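## Task

Lift the wine glass off the table and hang it inverted on the rack so that its stem sits deep in a free curl and the glass rests only on wire. The task fails if the glass is thrown, dropped, or slides in the grip by more than about a thumb's length. Handle all glasses gently: striking something it was not already in contact with as hard as a thumb-length drop may fail the task, and any glass standing on its foot that tips over while unheld fails it. The rack must stay upright. Nothing may depend on the robot holding it at the end. Finish by opening the gripper and pulling the hand away.

## Robot and tools

Robot: two arms, left_arm and right_arm, each ending in a two-finger gripper. The names do not refer to image sides; left_arm sits on the +y side. In gripper axes, the fingers point along +z and close along y. end_effector_position is the point midway between the finger pads, roughly 1 cm behind the tips.

Frame: one shared scene frame with its origin on the table surface midway between the arms; +x runs out over the table, +z up. Positions are in metres, orientations are quaternions written w first (qw, qx, qy, qz).

Row layout (used by both execute_actions and move): one flat list of 16 numbers covering both arms, left first: x, y, z, qw, qx, qy, qz, opening for left_arm, then the same eight for right_arm. x, y, z, quat are an absolute target pose for that gripper in the scene frame, not an offset. opening runs from -1 (closed) to +1 (fully open, 0.094 m). Send all 16 even if one arm is idle.

execute_actions(actions): a list of actions; each action is a list of up to 15 rows, one row per control step of 1/30 s. If fewer than 15 rows are given, the final row repeats to fill the action. An empty list just returns state and images. If a target lies over 0.6 m from that gripper's current position along any of the gripper's own axes, that action is rejected for both arms; if the first action fails this (checked against the latest reported state) or any action is malformed, nothing in the call runs. Each step, the controller limits the commanded pose to within 70 mm and 16 degrees of the measured pose, so distant targets take several actions, and after an action the arm only reaches its last limited pose. To keep a gripper's orientation fixed, repeat your own chosen quaternion in every row rather than copying the reported one, which drifts.

move(target, speed, blocking): target is one 16-number row as above. The gripper travels a straight line toward it; both arms finish together; duration 0.5 to 10 s, cut off at 10 s. speed is the path's top speed in m/s, 0.002 to 0.5 (default 0.25); rotation is capped at twice that in rad/s. Rotation takes the shorter direction. The opening is applied at the start. Moves do not avoid obstacles or the other arm; the hand may lag, wander, or overshoot speed, especially with a nearly straight arm. Faster contact means harder impact, and a target set deeper past a contact pushes harder. With blocking=false the call returns after 0.5 s while motion continues; call wait or stop before any other motion command. The result adds a move: line giving the ending (done, off_target, moving, held, fault), any limits (paced = pose was clipped; held = some steps were blocked, after which the arm can surge), and each gripper's distance from its target.

wait(seconds): 0 to 10; the robot keeps its last command, a running move continues, and it returns early when the move ends. stop(): brakes a running move; fast motion needs more room; fingers keep moving. zoom_image(camera, region): region [x0, y0, x1, y1] in pixels, at most 504 by 504, from one of cam_head_left, cam_head_right, cam_high, cam_low, cam_left_wrist, cam_right_wrist (all 504x504). finished_scene(scene): ends the given scene number permanently after the last command is held; its result reports success and the next task.

Reading results: the state line lists each gripper's position and quaternion; reported positions may be off, more so at long reach, and motions often stop a centimetre or more short, usually low. Hand target lines show where the controller is steering. A pose unreachable line means the clearance check altered or blocked that arm's command. grip_measured is the finger opening on the command scale; the last Joint positions value is the opening in metres; each gripper may read up to about 1 mm off. Action calls also list step positions, with HELD marking steps where an arm was held back. FAULT lines mean an arm stopped.

Gripping: to hold something, command an opening below grip_measured, about 0.03 below for a firm grip, less for a lighter one. Pads push roughly 50 to 62 N each (less on some grippers, and less on parts under about 2 mm thick), with a brief spike on first contact, so close gently on a glass.

Joint ranges (rad), base to gripper: waist -2.618 to 3.054, shoulder 0 to 3.142, elbow 0 to 3.142, wrist pitch -1.571 to 1.571, wrist yaw -1.571 to 1.571, wrist roll -2.094 to 2.094. Elbows cannot fully straighten.

Heat: holding a load warms motors, even during thinking. MOTOR HOT appears at 75 °C; at 90 °C that arm halts for 10 s (then that level is ignored for 5 minutes before applying again); at 100 °C the arm and gripper go limp and drop. These are reported as OVER-TEMPERATURE FAULT.

The simulation runs while you reason and holds the last command. For an idle arm, resend exactly its last reported pose and desired opening in every call. Avoid: arms striking or pushing each other, dropping or sliding the glass, knocking glasses or the rack, tipping any glass, pushing anything off the table, and leaving the glass held by the robot. Loose objects may occasionally get a small push from outside.

Each tool is called by a JSON object that holds its "method" and its "body".

## Session

{"method": "execute_actions", "body": {"actions": []}}

Scene clock: 0.00 s.
left_arm: end_effector_position=(+0.3379, +0.2278, +0.1923) grip_measured=+1.000 end_effector_quat_wxyz=(+0.623, -0.248, +0.723, +0.164) | right_arm: end_effector_position=(+0.4135, -0.3326, +0.3531) grip_measured=+1.000 end_effector_quat_wxyz=(+0.715, +0.218, +0.652, -0.127)
Joint positions: left_arm=[-0.693  1.304  0.586  0.198 -1.223 -0.566  0.094] | right_arm=[0.195 1.119 0.808 0.38  0.666 0.104 0.094]
Joint velocities: left_arm=[ 0.002 -0.007  0.012 -0.022  0.007  0.007  0.   ] | right_arm=[-0.002  0.002  0.012  0.037  0.037 -0.037  0.   ]
Motor temperatures (°C, as the motors report them): left_arm=[24 23 25 23 25 23] | right_arm=[23 23 24 22 22 22]
Hand target (left_arm): +0.338, +0.228, +0.198; +0.628, -0.255, +0.717, +0.161
Hand target (right_arm): +0.411, -0.333, +0.367; +0.727, +0.222, +0.638, -0.121

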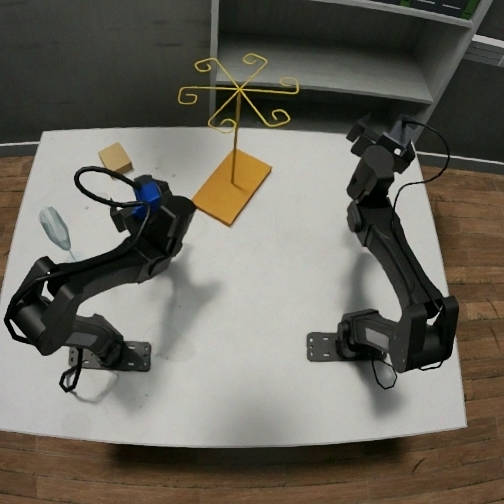

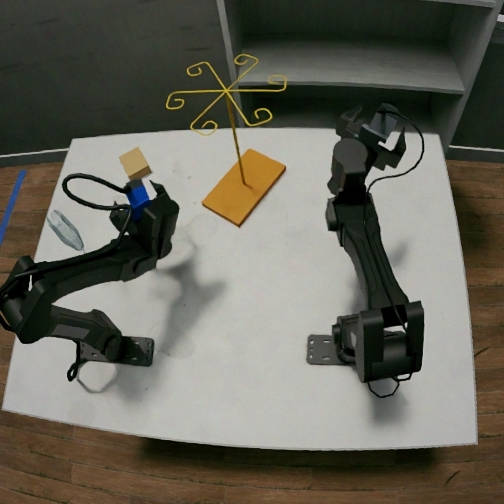

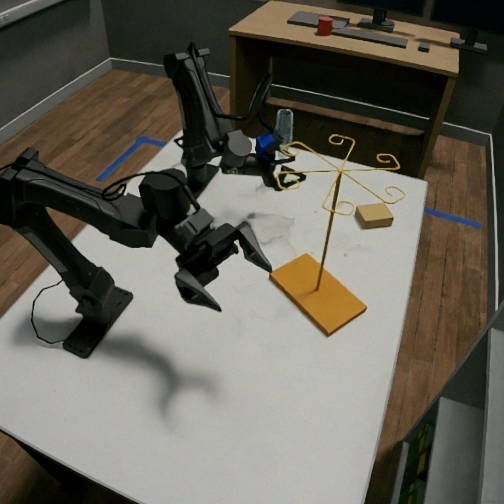

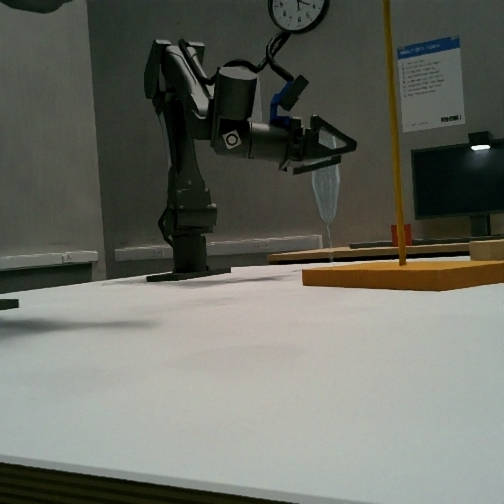

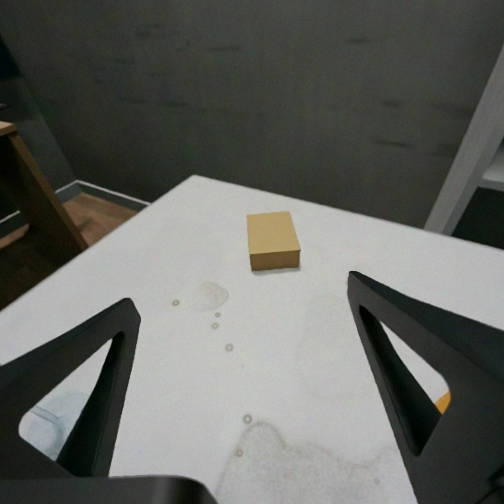

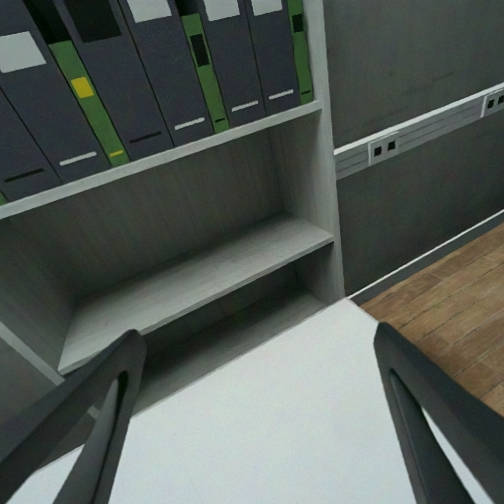

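{"method": "zoom_image", "body": {"camera": "cam_head_left", "region": [0, 130, 200, 330]}}

{"method": "zoom_image", "body": {"camera": "cam_head_right", "region": [0, 130, 200, 330]}}

{"method": "zoom_image", "body": {"camera": "cam_head_left", "region": [160, 40, 320, 200]}}

{"method": "zoom_image", "body": {"camera": "cam_low", "region": [250, 90, 420, 300]}}

{"method": "zoom_image", "body": {"camera": "cam_high", "region": [240, 90, 440, 290]}}

Region (0, 130, 200, 330) of cam_head_left's 504x504 image, scaled by 2.520, with more detail than that image has.

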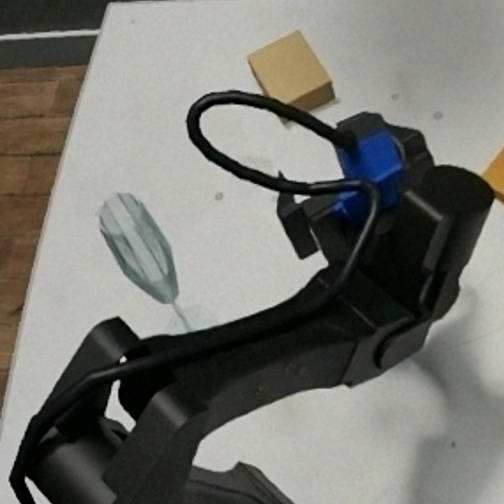

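Region (0, 130, 200, 330) of cam_head_right's 504x504 image, scaled by 2.520, with more detail than that image has.

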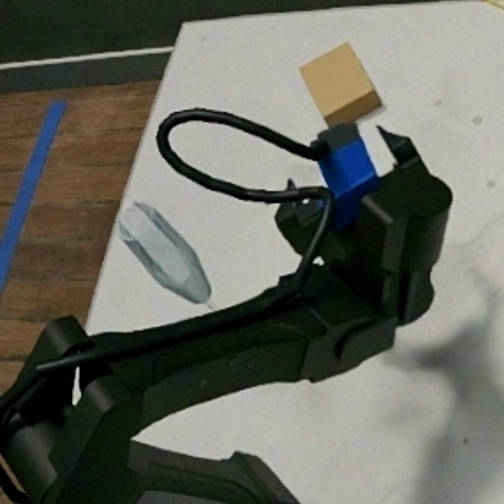

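Region (160, 40, 320, 200) of cam_head_left's 504x504 image, scaled by 3.150, with more detail than that image has.

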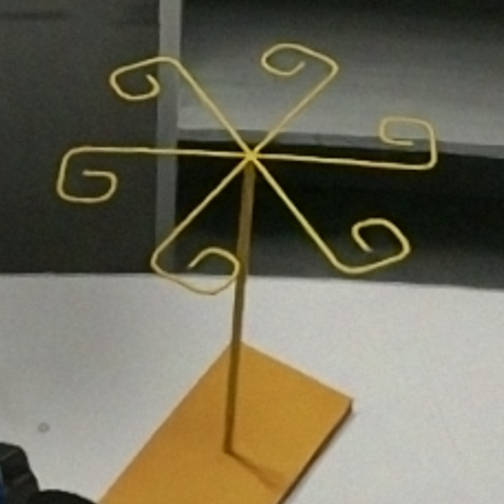

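Region (250, 90, 420, 300) of cam_low's 504x504 image, scaled by 2.400, with more detail than that image has; it fills the left 408 columns of this view, and the rest is white.

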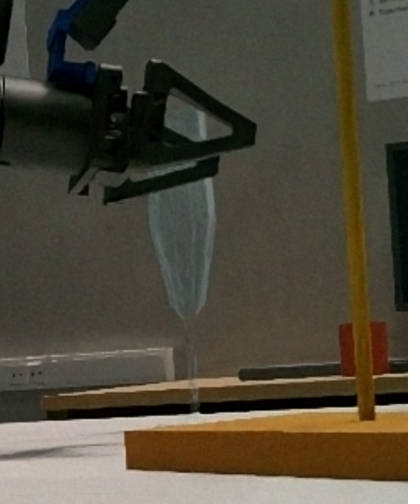

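Region (240, 90, 440, 290) of cam_high's 504x504 image, scaled by 2.520, with more detail than that image has.

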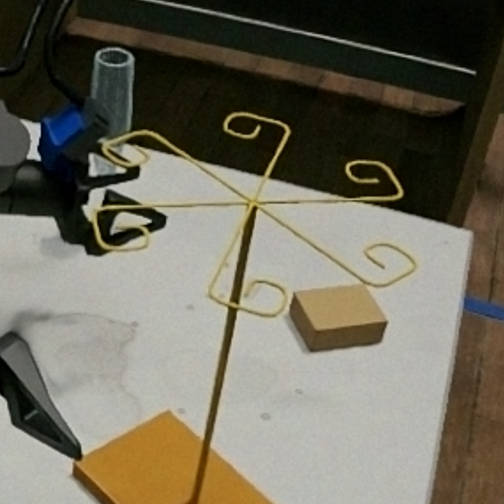

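{"method": "move", "body": {"target": [0.27,0.31,0.16,0.618,-0.300,0.673,0.275,1,0.4135,-0.3326,0.3531,0.715,0.218,0.652,-0.127,1], "speed": 0.15}}

Scene clock: 121.33 s.
left_arm: end_effector_position=(+0.2740, +0.3016, +0.1561) grip_measured=+1.000 end_effector_quat_wxyz=(+0.616, -0.287, +0.682, +0.270) | right_arm: end_effector_position=(+0.4135, -0.3326, +0.3522) grip_measured=+1.000 end_effector_quat_wxyz=(+0.714, +0.217, +0.653, -0.128)
Joint positions: left_arm=[-0.648  1.167  0.313  0.198 -1.413 -0.635  0.094] | right_arm=[0.195 1.119 0.808 0.376 0.666 0.104 0.094]
Joint velocities: left_arm=[-0.002  0.012 -0.007  0.022 -0.022 -0.007  0.   ] | right_arm=[-0.012  0.002  0.012  0.007 -0.022 -0.066  0.   ]
Motor temperatures (°C, as the motors report them): left_arm=[24 25 29 27 25 23] | right_arm=[23 24 27 31 22 22]
Hand target (left_arm): +0.269, +0.308, +0.159; +0.619, -0.299, +0.673, +0.275
Hand target (right_arm): +0.413, -0.333, +0.353; +0.715, +0.218, +0.652, -0.127
Off the commanded pose (left_arm): 0.010 m, 2 deg.
Off the commanded pose (right_arm): 0.001 m, 0 deg.
move: done

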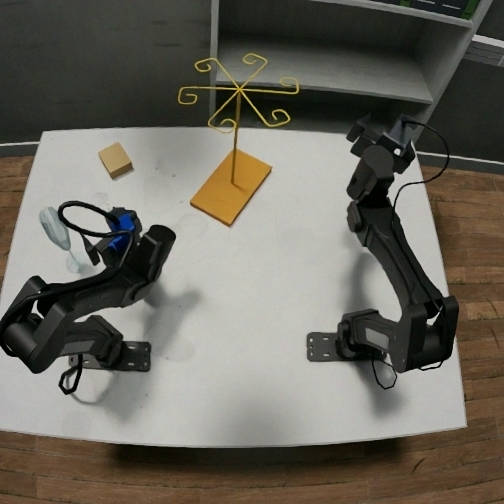

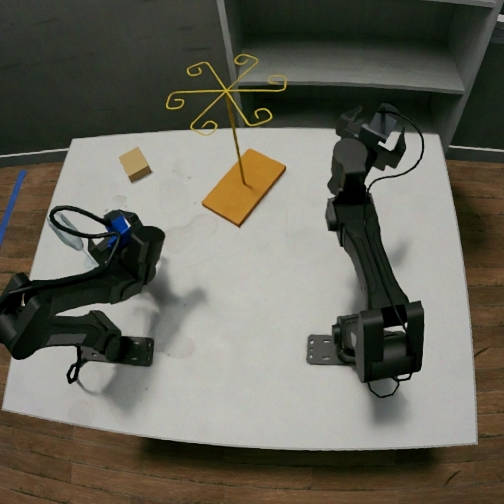

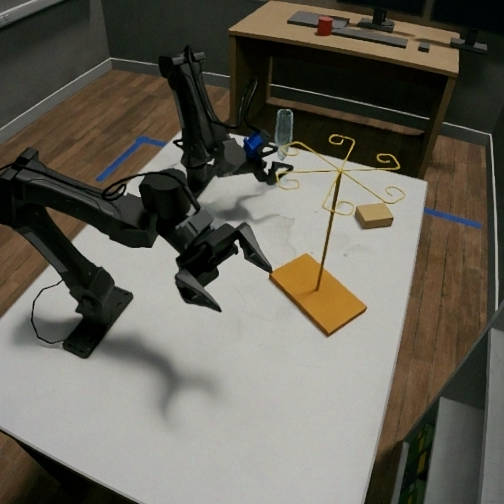

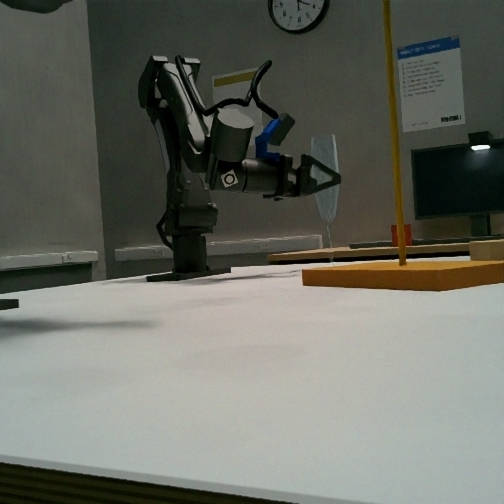

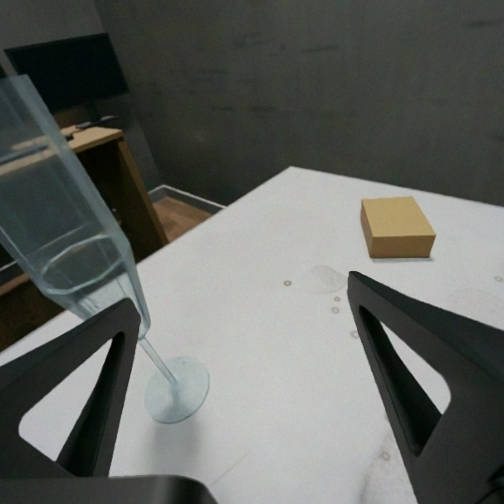

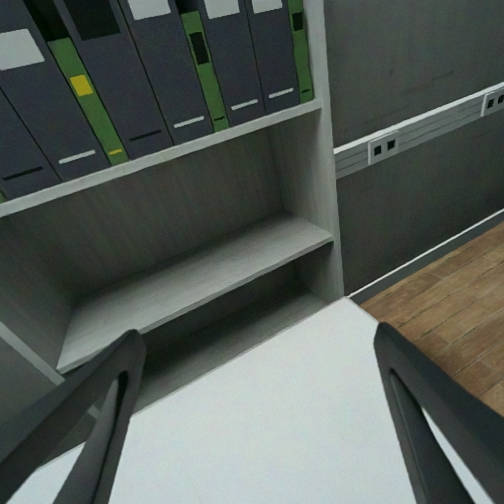

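{"method": "move", "body": {"target": [0.28,0.30,0.29,0.618,-0.300,0.673,0.275,1,0.4135,-0.3326,0.3531,0.715,0.218,0.652,-0.127,1], "speed": 0.15}}

{"method": "move", "body": {"target": [0.25,0.39,0.30,0.585,-0.369,0.638,0.338,1,0.4135,-0.3326,0.3531,0.715,0.218,0.652,-0.127,1], "speed": 0.15}}

Scene clock: 155.23 s.
left_arm: end_effector_position=(+0.2786, +0.2986, +0.2841) grip_measured=+1.000 end_effector_quat_wxyz=(+0.621, -0.290, +0.676, +0.270) | right_arm: end_effector_position=(+0.4135, -0.3326, +0.3515) grip_measured=+1.000 end_effector_quat_wxyz=(+0.713, +0.217, +0.655, -0.128)
Joint positions: left_arm=[-0.648  0.985  0.746 -0.363 -1.424 -0.594  0.094] | right_arm=[0.195 1.119 0.808 0.373 0.666 0.104 0.094]
Joint velocities: left_arm=[-0.002  0.027  0.042 -0.198 -0.051 -0.095  0.   ] | right_arm=[-0.017 -0.012  0.012  0.007  0.007 -0.081  0.   ]
Motor temperatures (°C, as the motors report them): left_arm=[24 25 29 27 25 23] | right_arm=[23 24 27 31 22 22]
Hand target (left_arm): +0.279, +0.301, +0.290; +0.620, -0.298, +0.672, +0.274
Hand target (right_arm): +0.414, -0.333, +0.353; +0.715, +0.218, +0.652, -0.127
Off the commanded pose (left_arm): 0.006 m, 1 deg.
Off the commanded pose (right_arm): 0.002 m, 0 deg.
move: done

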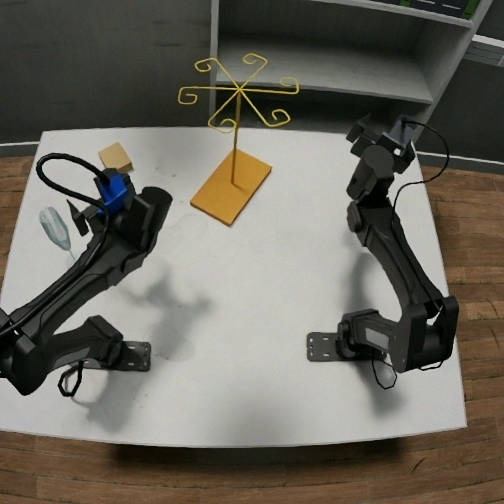

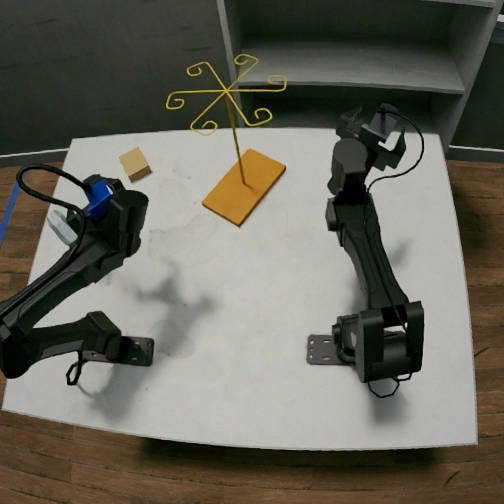

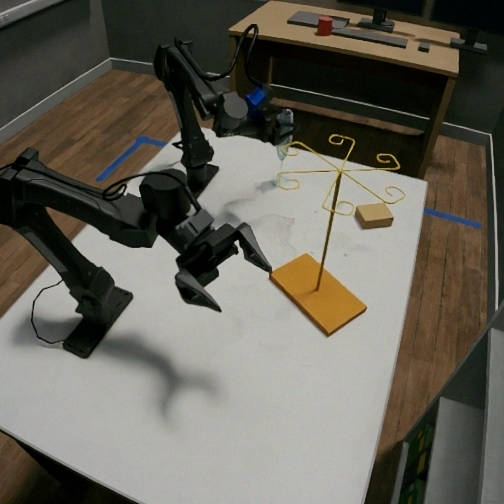

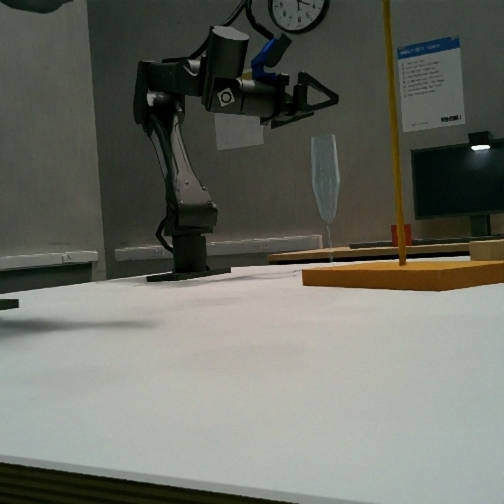

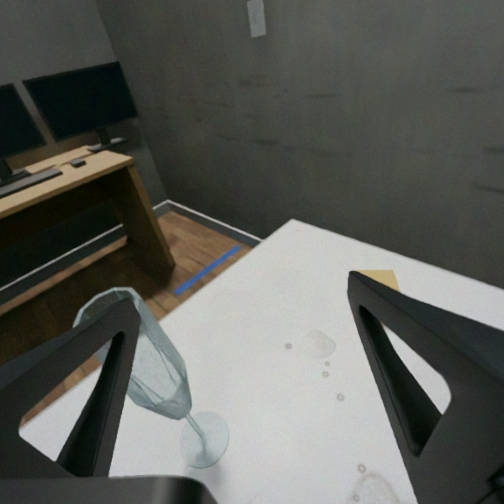

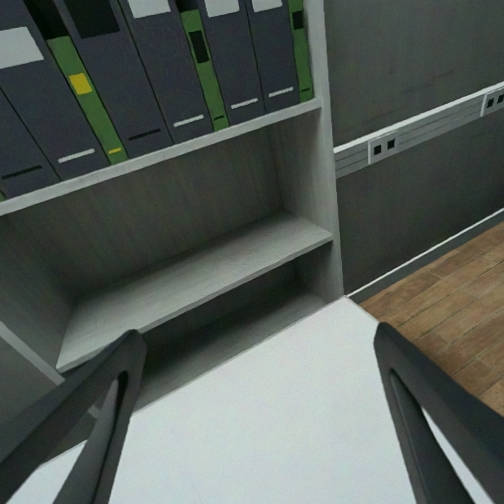

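Scene clock: 156.57 s.
left_arm: end_effector_position=(+0.2529, +0.3848, +0.2957) grip_measured=+1.000 end_effector_quat_wxyz=(+0.578, -0.360, +0.648, +0.343) | right_arm: end_effector_position=(+0.4136, -0.3326, +0.3511) grip_measured=+1.000 end_effector_quat_wxyz=(+0.712, +0.217, +0.655, -0.129)
Joint positions: left_arm=[-0.307  0.853  0.704 -0.251 -1.317 -0.359  0.094] | right_arm=[0.195 1.119 0.808 0.37  0.666 0.104 0.094]
Joint velocities: left_arm=[ 0.007  0.002 -0.007  0.037 -0.007  0.066  0.   ] | right_arm=[ 0.002  0.012 -0.017 -0.022 -0.037 -0.051  0.   ]
Motor temperatures (°C, as the motors report them): left_arm=[24 25 29 27 25 23] | right_arm=[23 24 27 31 22 22]
Hand target (left_arm): +0.248, +0.389, +0.300; +0.584, -0.369, +0.638, +0.339
Hand target (right_arm): +0.414, -0.333, +0.353; +0.715, +0.218, +0.652, -0.127
Off the commanded pose (left_arm): 0.007 m, 2 deg.
Off the commanded pose (right_arm): 0.002 m, 1 deg.
move: done

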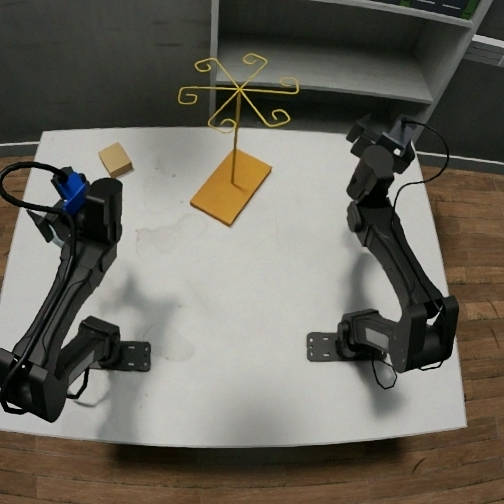

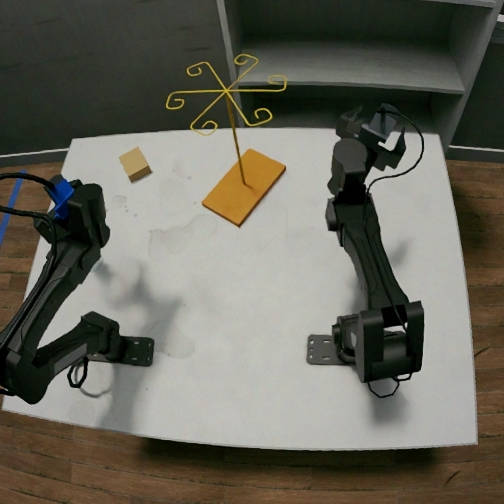

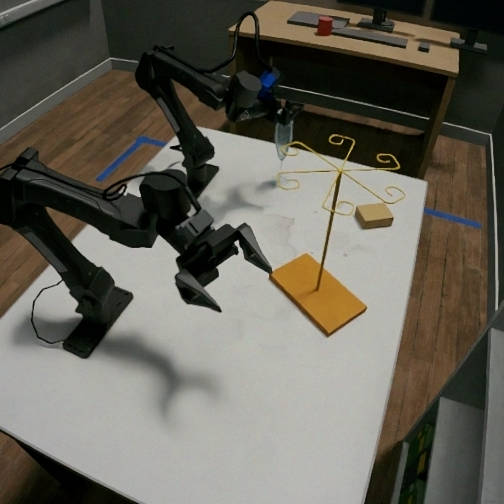

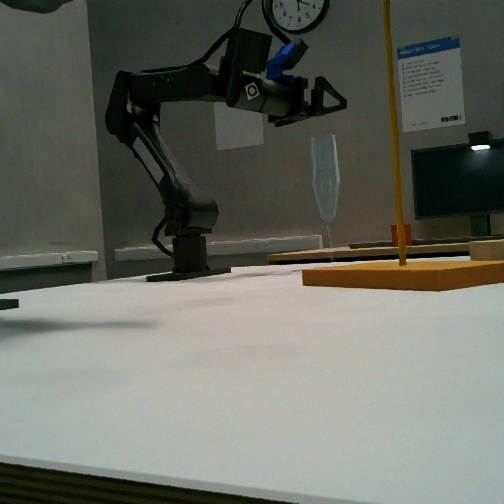

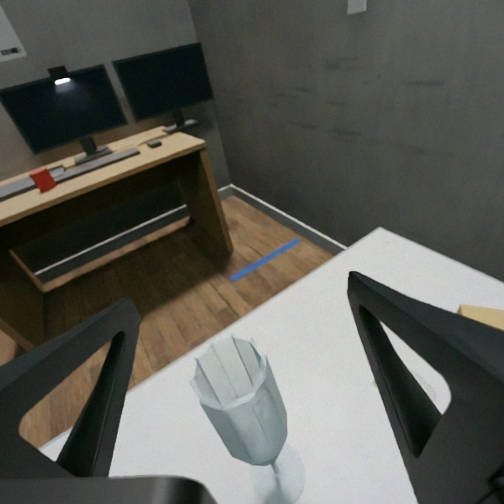

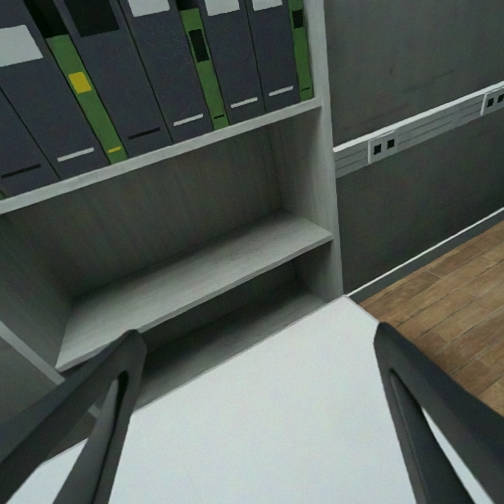

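{"method": "move", "body": {"target": [0.24,0.395,0.265,0.585,-0.369,0.638,0.338,1,0.4135,-0.3326,0.3531,0.715,0.218,0.652,-0.127,1], "speed": 0.08}}

{"method": "zoom_image", "body": {"camera": "cam_low", "region": [220, 60, 420, 280]}}

Scene clock: 176.70 s.
left_arm: end_effector_position=(+0.2444, +0.3910, +0.2611) grip_measured=+1.000 end_effector_quat_wxyz=(+0.577, -0.360, +0.649, +0.342) | right_arm: end_effector_position=(+0.4136, -0.3326, +0.3507) grip_measured=+1.000 end_effector_quat_wxyz=(+0.712, +0.217, +0.656, -0.129)
Joint positions: left_arm=[-0.284  0.792  0.544 -0.124 -1.293 -0.33   0.094] | right_arm=[0.195 1.119 0.808 0.369 0.666 0.104 0.094]
Joint velocities: left_arm=[-0.012 -0.007 -0.017  0.037 -0.095  0.081  0.   ] | right_arm=[ 0.002  0.007 -0.007 -0.022  0.022  0.022  0.   ]
Motor temperatures (°C, as the motors report them): left_arm=[24 24 29 28 25 23] | right_arm=[23 24 27 32 22 22]
Hand target (left_arm): +0.240, +0.395, +0.265; +0.584, -0.370, +0.639, +0.338
Hand target (right_arm): +0.414, -0.333, +0.353; +0.715, +0.218, +0.652, -0.127
Off the commanded pose (left_arm): 0.007 m, 2 deg.
Off the commanded pose (right_arm): 0.002 m, 1 deg.
move: done

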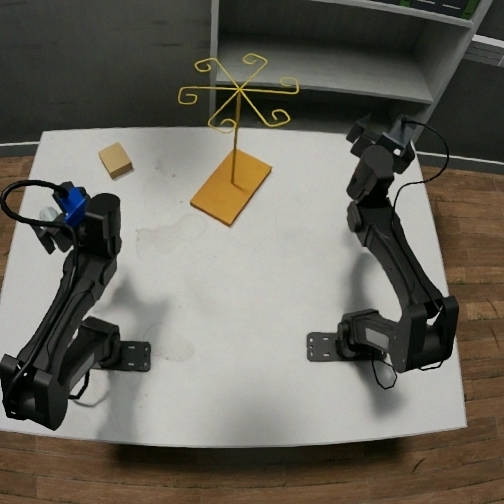

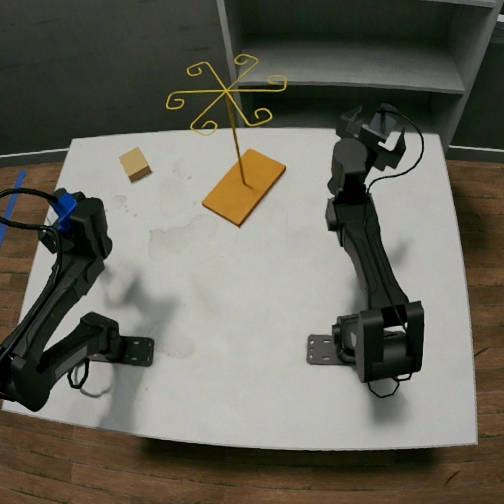

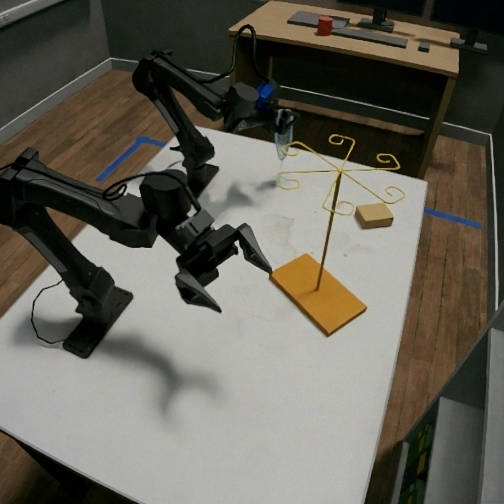

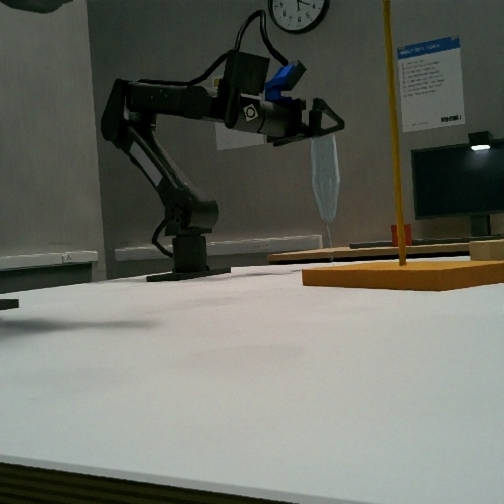

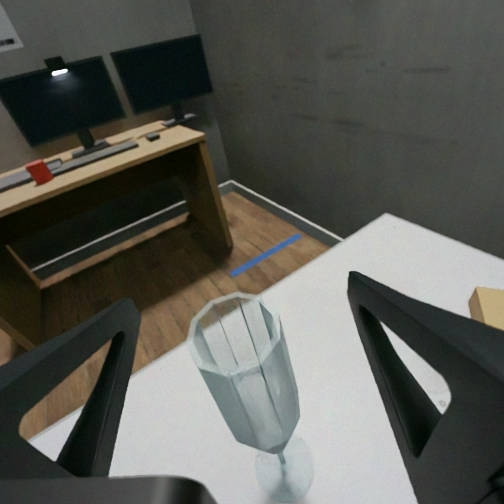

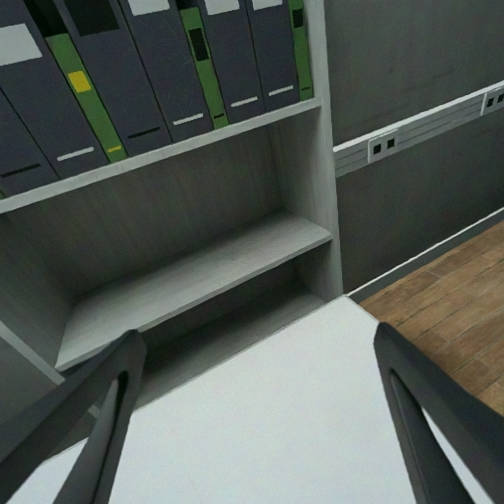

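Region (220, 60, 420, 280) of cam_low's 504x504 image, scaled by 2.291, with more detail than that image has; it fills the left 458 columns of this view, and the rest is white.

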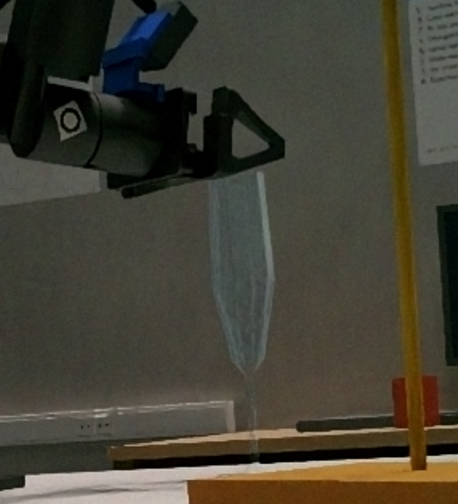

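{"method": "move", "body": {"target": [0.24,0.395,0.21,0.585,-0.369,0.638,0.338,1,0.4135,-0.3326,0.3531,0.715,0.218,0.652,-0.127,1], "speed": 0.04}}

{"method": "zoom_image", "body": {"camera": "cam_head_left", "region": [0, 150, 160, 310]}}

Scene clock: 191.60 s.
left_arm: end_effector_position=(+0.2408, +0.3919, +0.2131) grip_measured=+1.000 end_effector_quat_wxyz=(+0.588, -0.368, +0.640, +0.331) | right_arm: end_effector_position=(+0.4136, -0.3325, +0.3502) grip_measured=+1.000 end_effector_quat_wxyz=(+0.711, +0.216, +0.657, -0.129)
Joint positions: left_arm=[-0.284  0.792  0.333  0.131 -1.29  -0.325  0.094] | right_arm=[0.195 1.119 0.808 0.366 0.666 0.104 0.094]
Joint velocities: left_arm=[-0.002 -0.007 -0.027  0.037  0.007  0.066  0.   ] | right_arm=[ 0.002  0.012 -0.007  0.037 -0.022 -0.022  0.   ]
Motor temperatures (°C, as the motors report them): left_arm=[24 24 29 29 25 23] | right_arm=[23 24 27 32 22 22]
Hand target (left_arm): +0.240, +0.395, +0.210; +0.585, -0.369, +0.638, +0.338
Hand target (right_arm): +0.414, -0.333, +0.353; +0.715, +0.218, +0.652, -0.127
Off the commanded pose (left_arm): 0.004 m, 1 deg.
Off the commanded pose (right_arm): 0.003 m, 1 deg.
move: done

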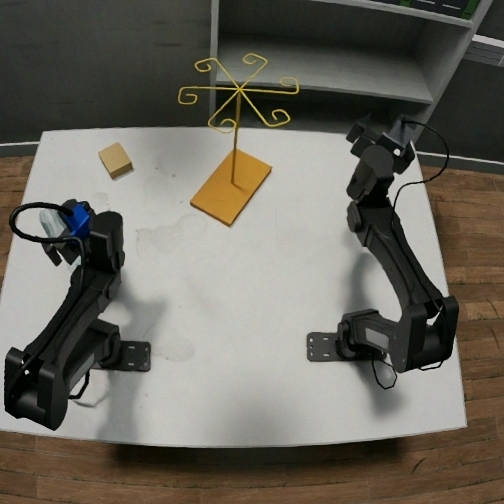

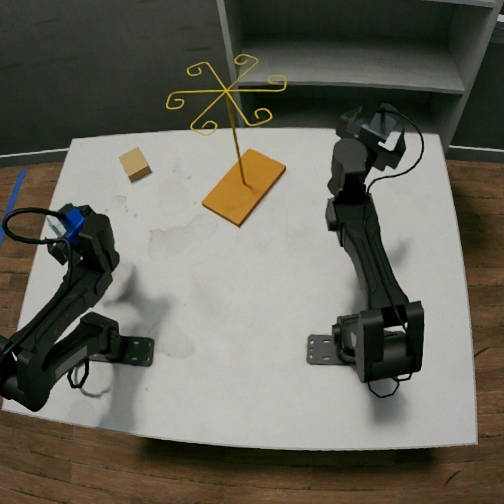

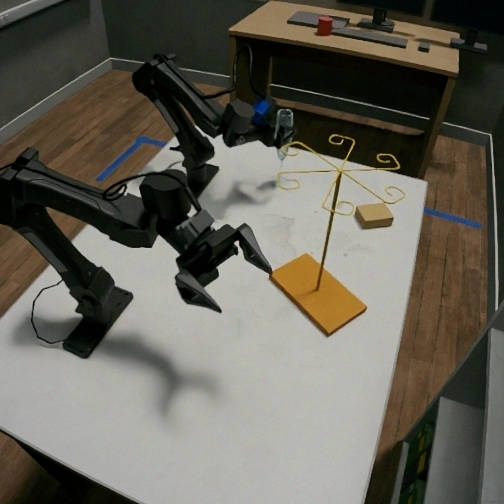

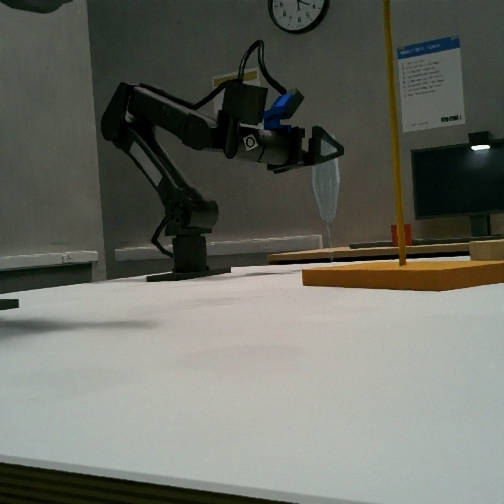

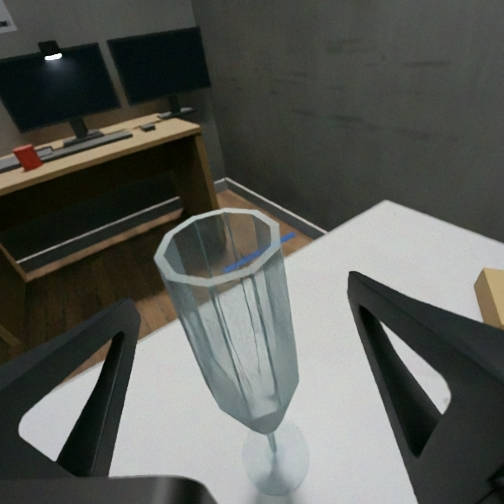

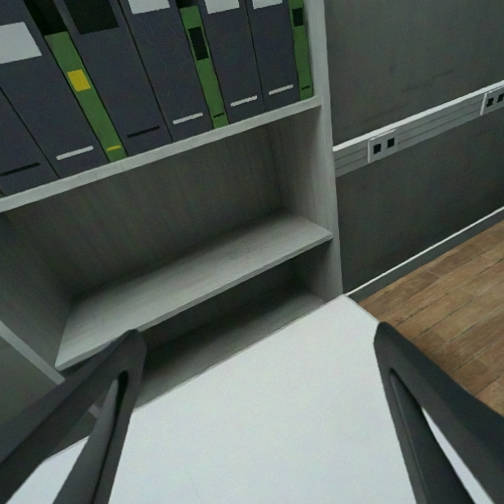

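Region (0, 150, 160, 310) of cam_head_left's 504x504 image, scaled by 3.150, with more detail than that image has.

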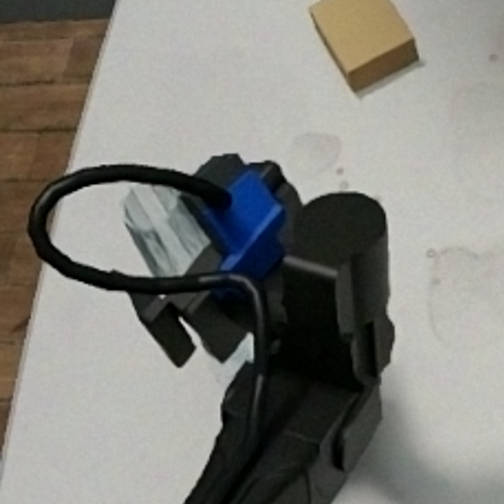

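{"method": "move", "body": {"target": [0.244,0.403,0.145,0.585,-0.369,0.638,0.338,1,0.4135,-0.3326,0.3531,0.715,0.218,0.652,-0.127,1], "speed": 0.04}}

{"method": "zoom_image", "body": {"camera": "cam_low", "region": [220, 60, 420, 280]}}

Scene clock: 204.97 s.
left_arm: end_effector_position=(+0.2466, +0.3999, +0.1484) grip_measured=+1.000 end_effector_quat_wxyz=(+0.588, -0.369, +0.639, +0.332) | right_arm: end_effector_position=(+0.4137, -0.3325, +0.3497) grip_measured=+1.000 end_effector_quat_wxyz=(+0.710, +0.216, +0.657, -0.130)
Joint positions: left_arm=[-0.224  1.082  0.111  0.697 -1.236 -0.269  0.094] | right_arm=[0.195 1.119 0.808 0.364 0.666 0.104 0.094]
Joint velocities: left_arm=[ 0.002  0.007 -0.002  0.007 -0.007  0.066  0.   ] | right_arm=[-0.002 -0.017  0.012 -0.022  0.007  0.007  0.   ]
Motor temperatures (°C, as the motors report them): left_arm=[24 24 29 29 25 23] | right_arm=[23 24 27 33 22 22]
Hand target (left_arm): +0.244, +0.403, +0.145; +0.585, -0.369, +0.638, +0.338
Hand target (right_arm): +0.414, -0.333, +0.353; +0.715, +0.218, +0.652, -0.127
Off the commanded pose (left_arm): 0.005 m, 1 deg.
Off the commanded pose (right_arm): 0.003 m, 1 deg.
move: done

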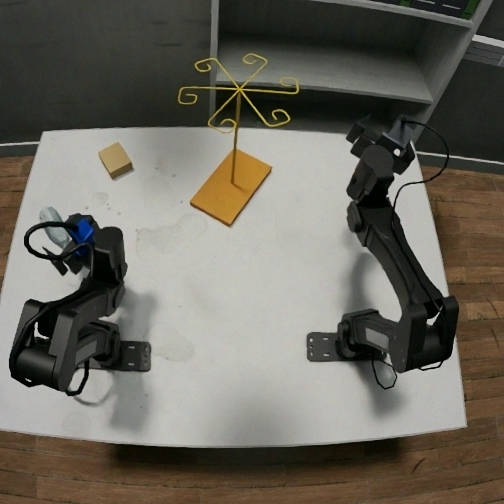

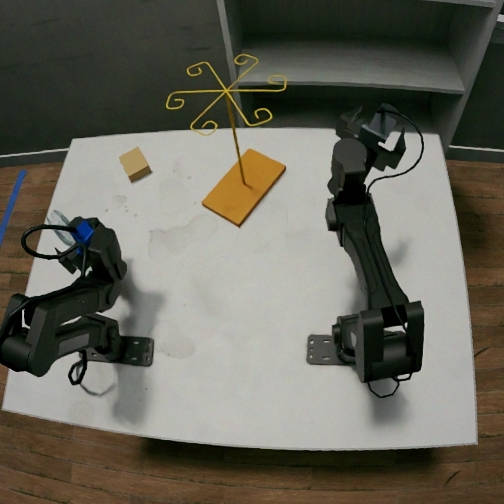

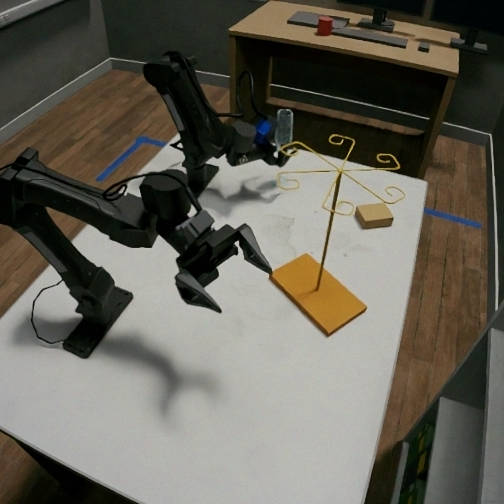

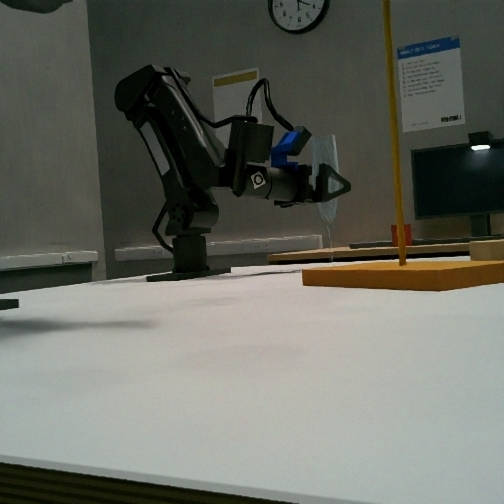

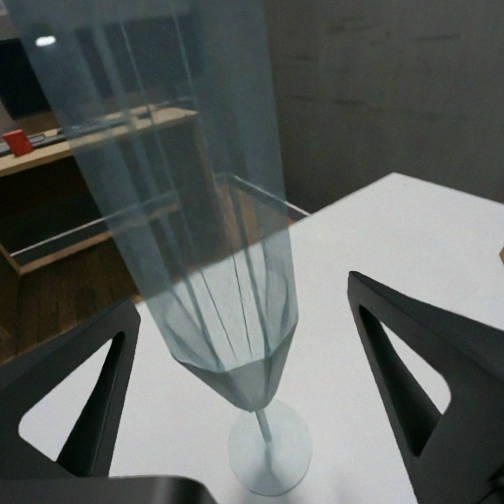

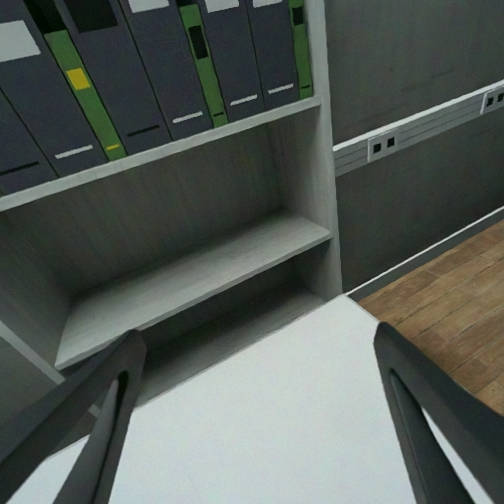

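Region (220, 60, 420, 280) of cam_low's 504x504 image, scaled by 2.291, with more detail than that image has; it fills the left 458 columns of this view, and the rest is white.

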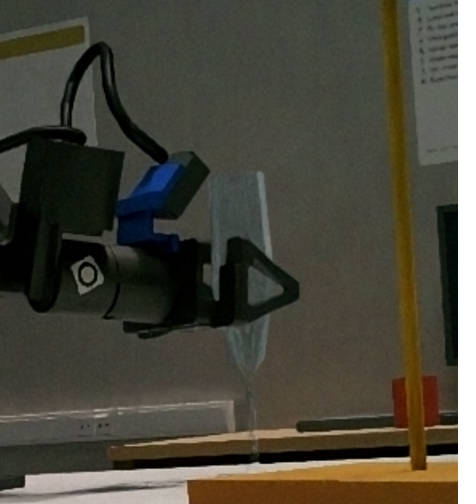

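{"method": "move", "body": {"target": [0.237,0.407,0.152,0.585,-0.369,0.638,0.338,1,0.4135,-0.3326,0.3531,0.715,0.218,0.652,-0.127,1], "speed": 0.02}}

Scene clock: 212.83 s.
left_arm: end_effector_position=(+0.2436, +0.4033, +0.1569) grip_measured=+1.000 end_effector_quat_wxyz=(+0.594, -0.373, +0.632, +0.329) | right_arm: end_effector_position=(+0.4137, -0.3325, +0.3494) grip_measured=+1.000 end_effector_quat_wxyz=(+0.710, +0.216, +0.658, -0.130)
Joint positions: left_arm=[-0.207  1.019  0.111  0.677 -1.222 -0.246  0.094] | right_arm=[0.195 1.119 0.808 0.362 0.666 0.104 0.094]
Joint velocities: left_arm=[-0.002 -0.017 -0.007 -0.066  0.081  0.007  0.   ] | right_arm=[ 0.007  0.002 -0.012  0.022  0.007 -0.081  0.   ]
Motor temperatures (°C, as the motors report them): left_arm=[24 24 29 30 25 23] | right_arm=[23 24 27 33 22 22]
Hand target (left_arm): +0.237, +0.407, +0.152; +0.585, -0.369, +0.638, +0.338
Hand target (right_arm): +0.414, -0.333, +0.353; +0.715, +0.218, +0.652, -0.127
Off the commanded pose (left_arm): 0.009 m, 2 deg.
Off the commanded pose (right_arm): 0.004 m, 1 deg.
move: done

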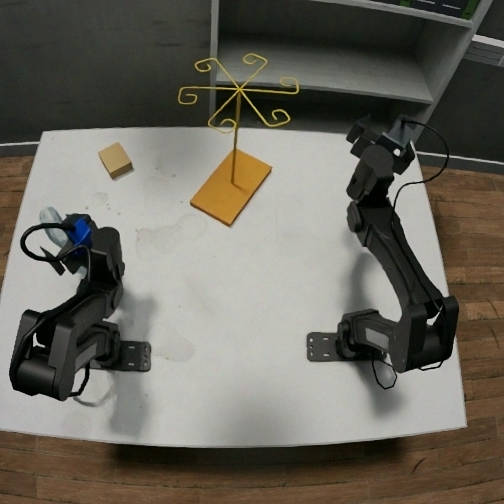

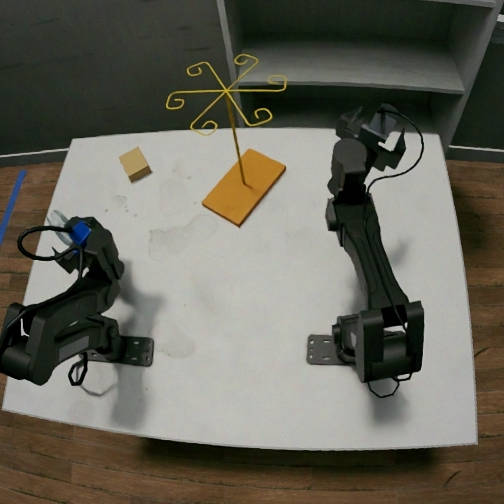

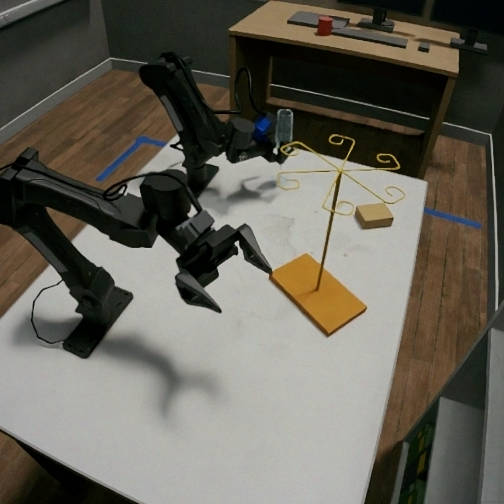

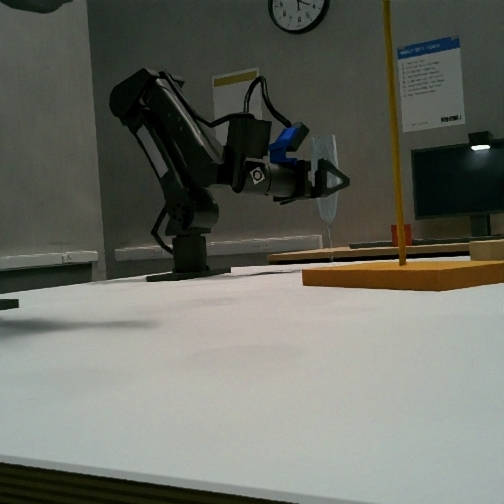

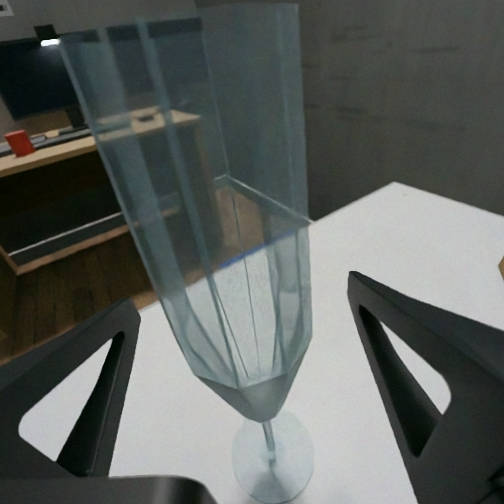

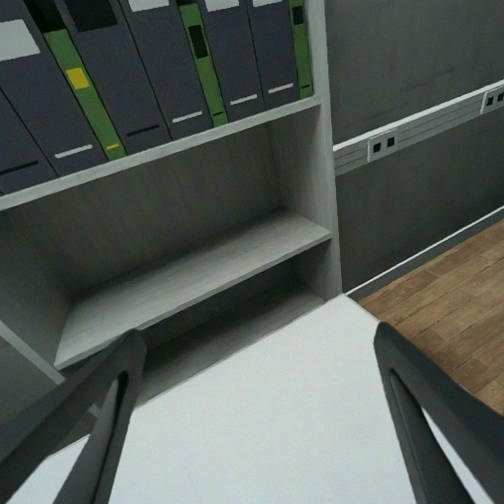

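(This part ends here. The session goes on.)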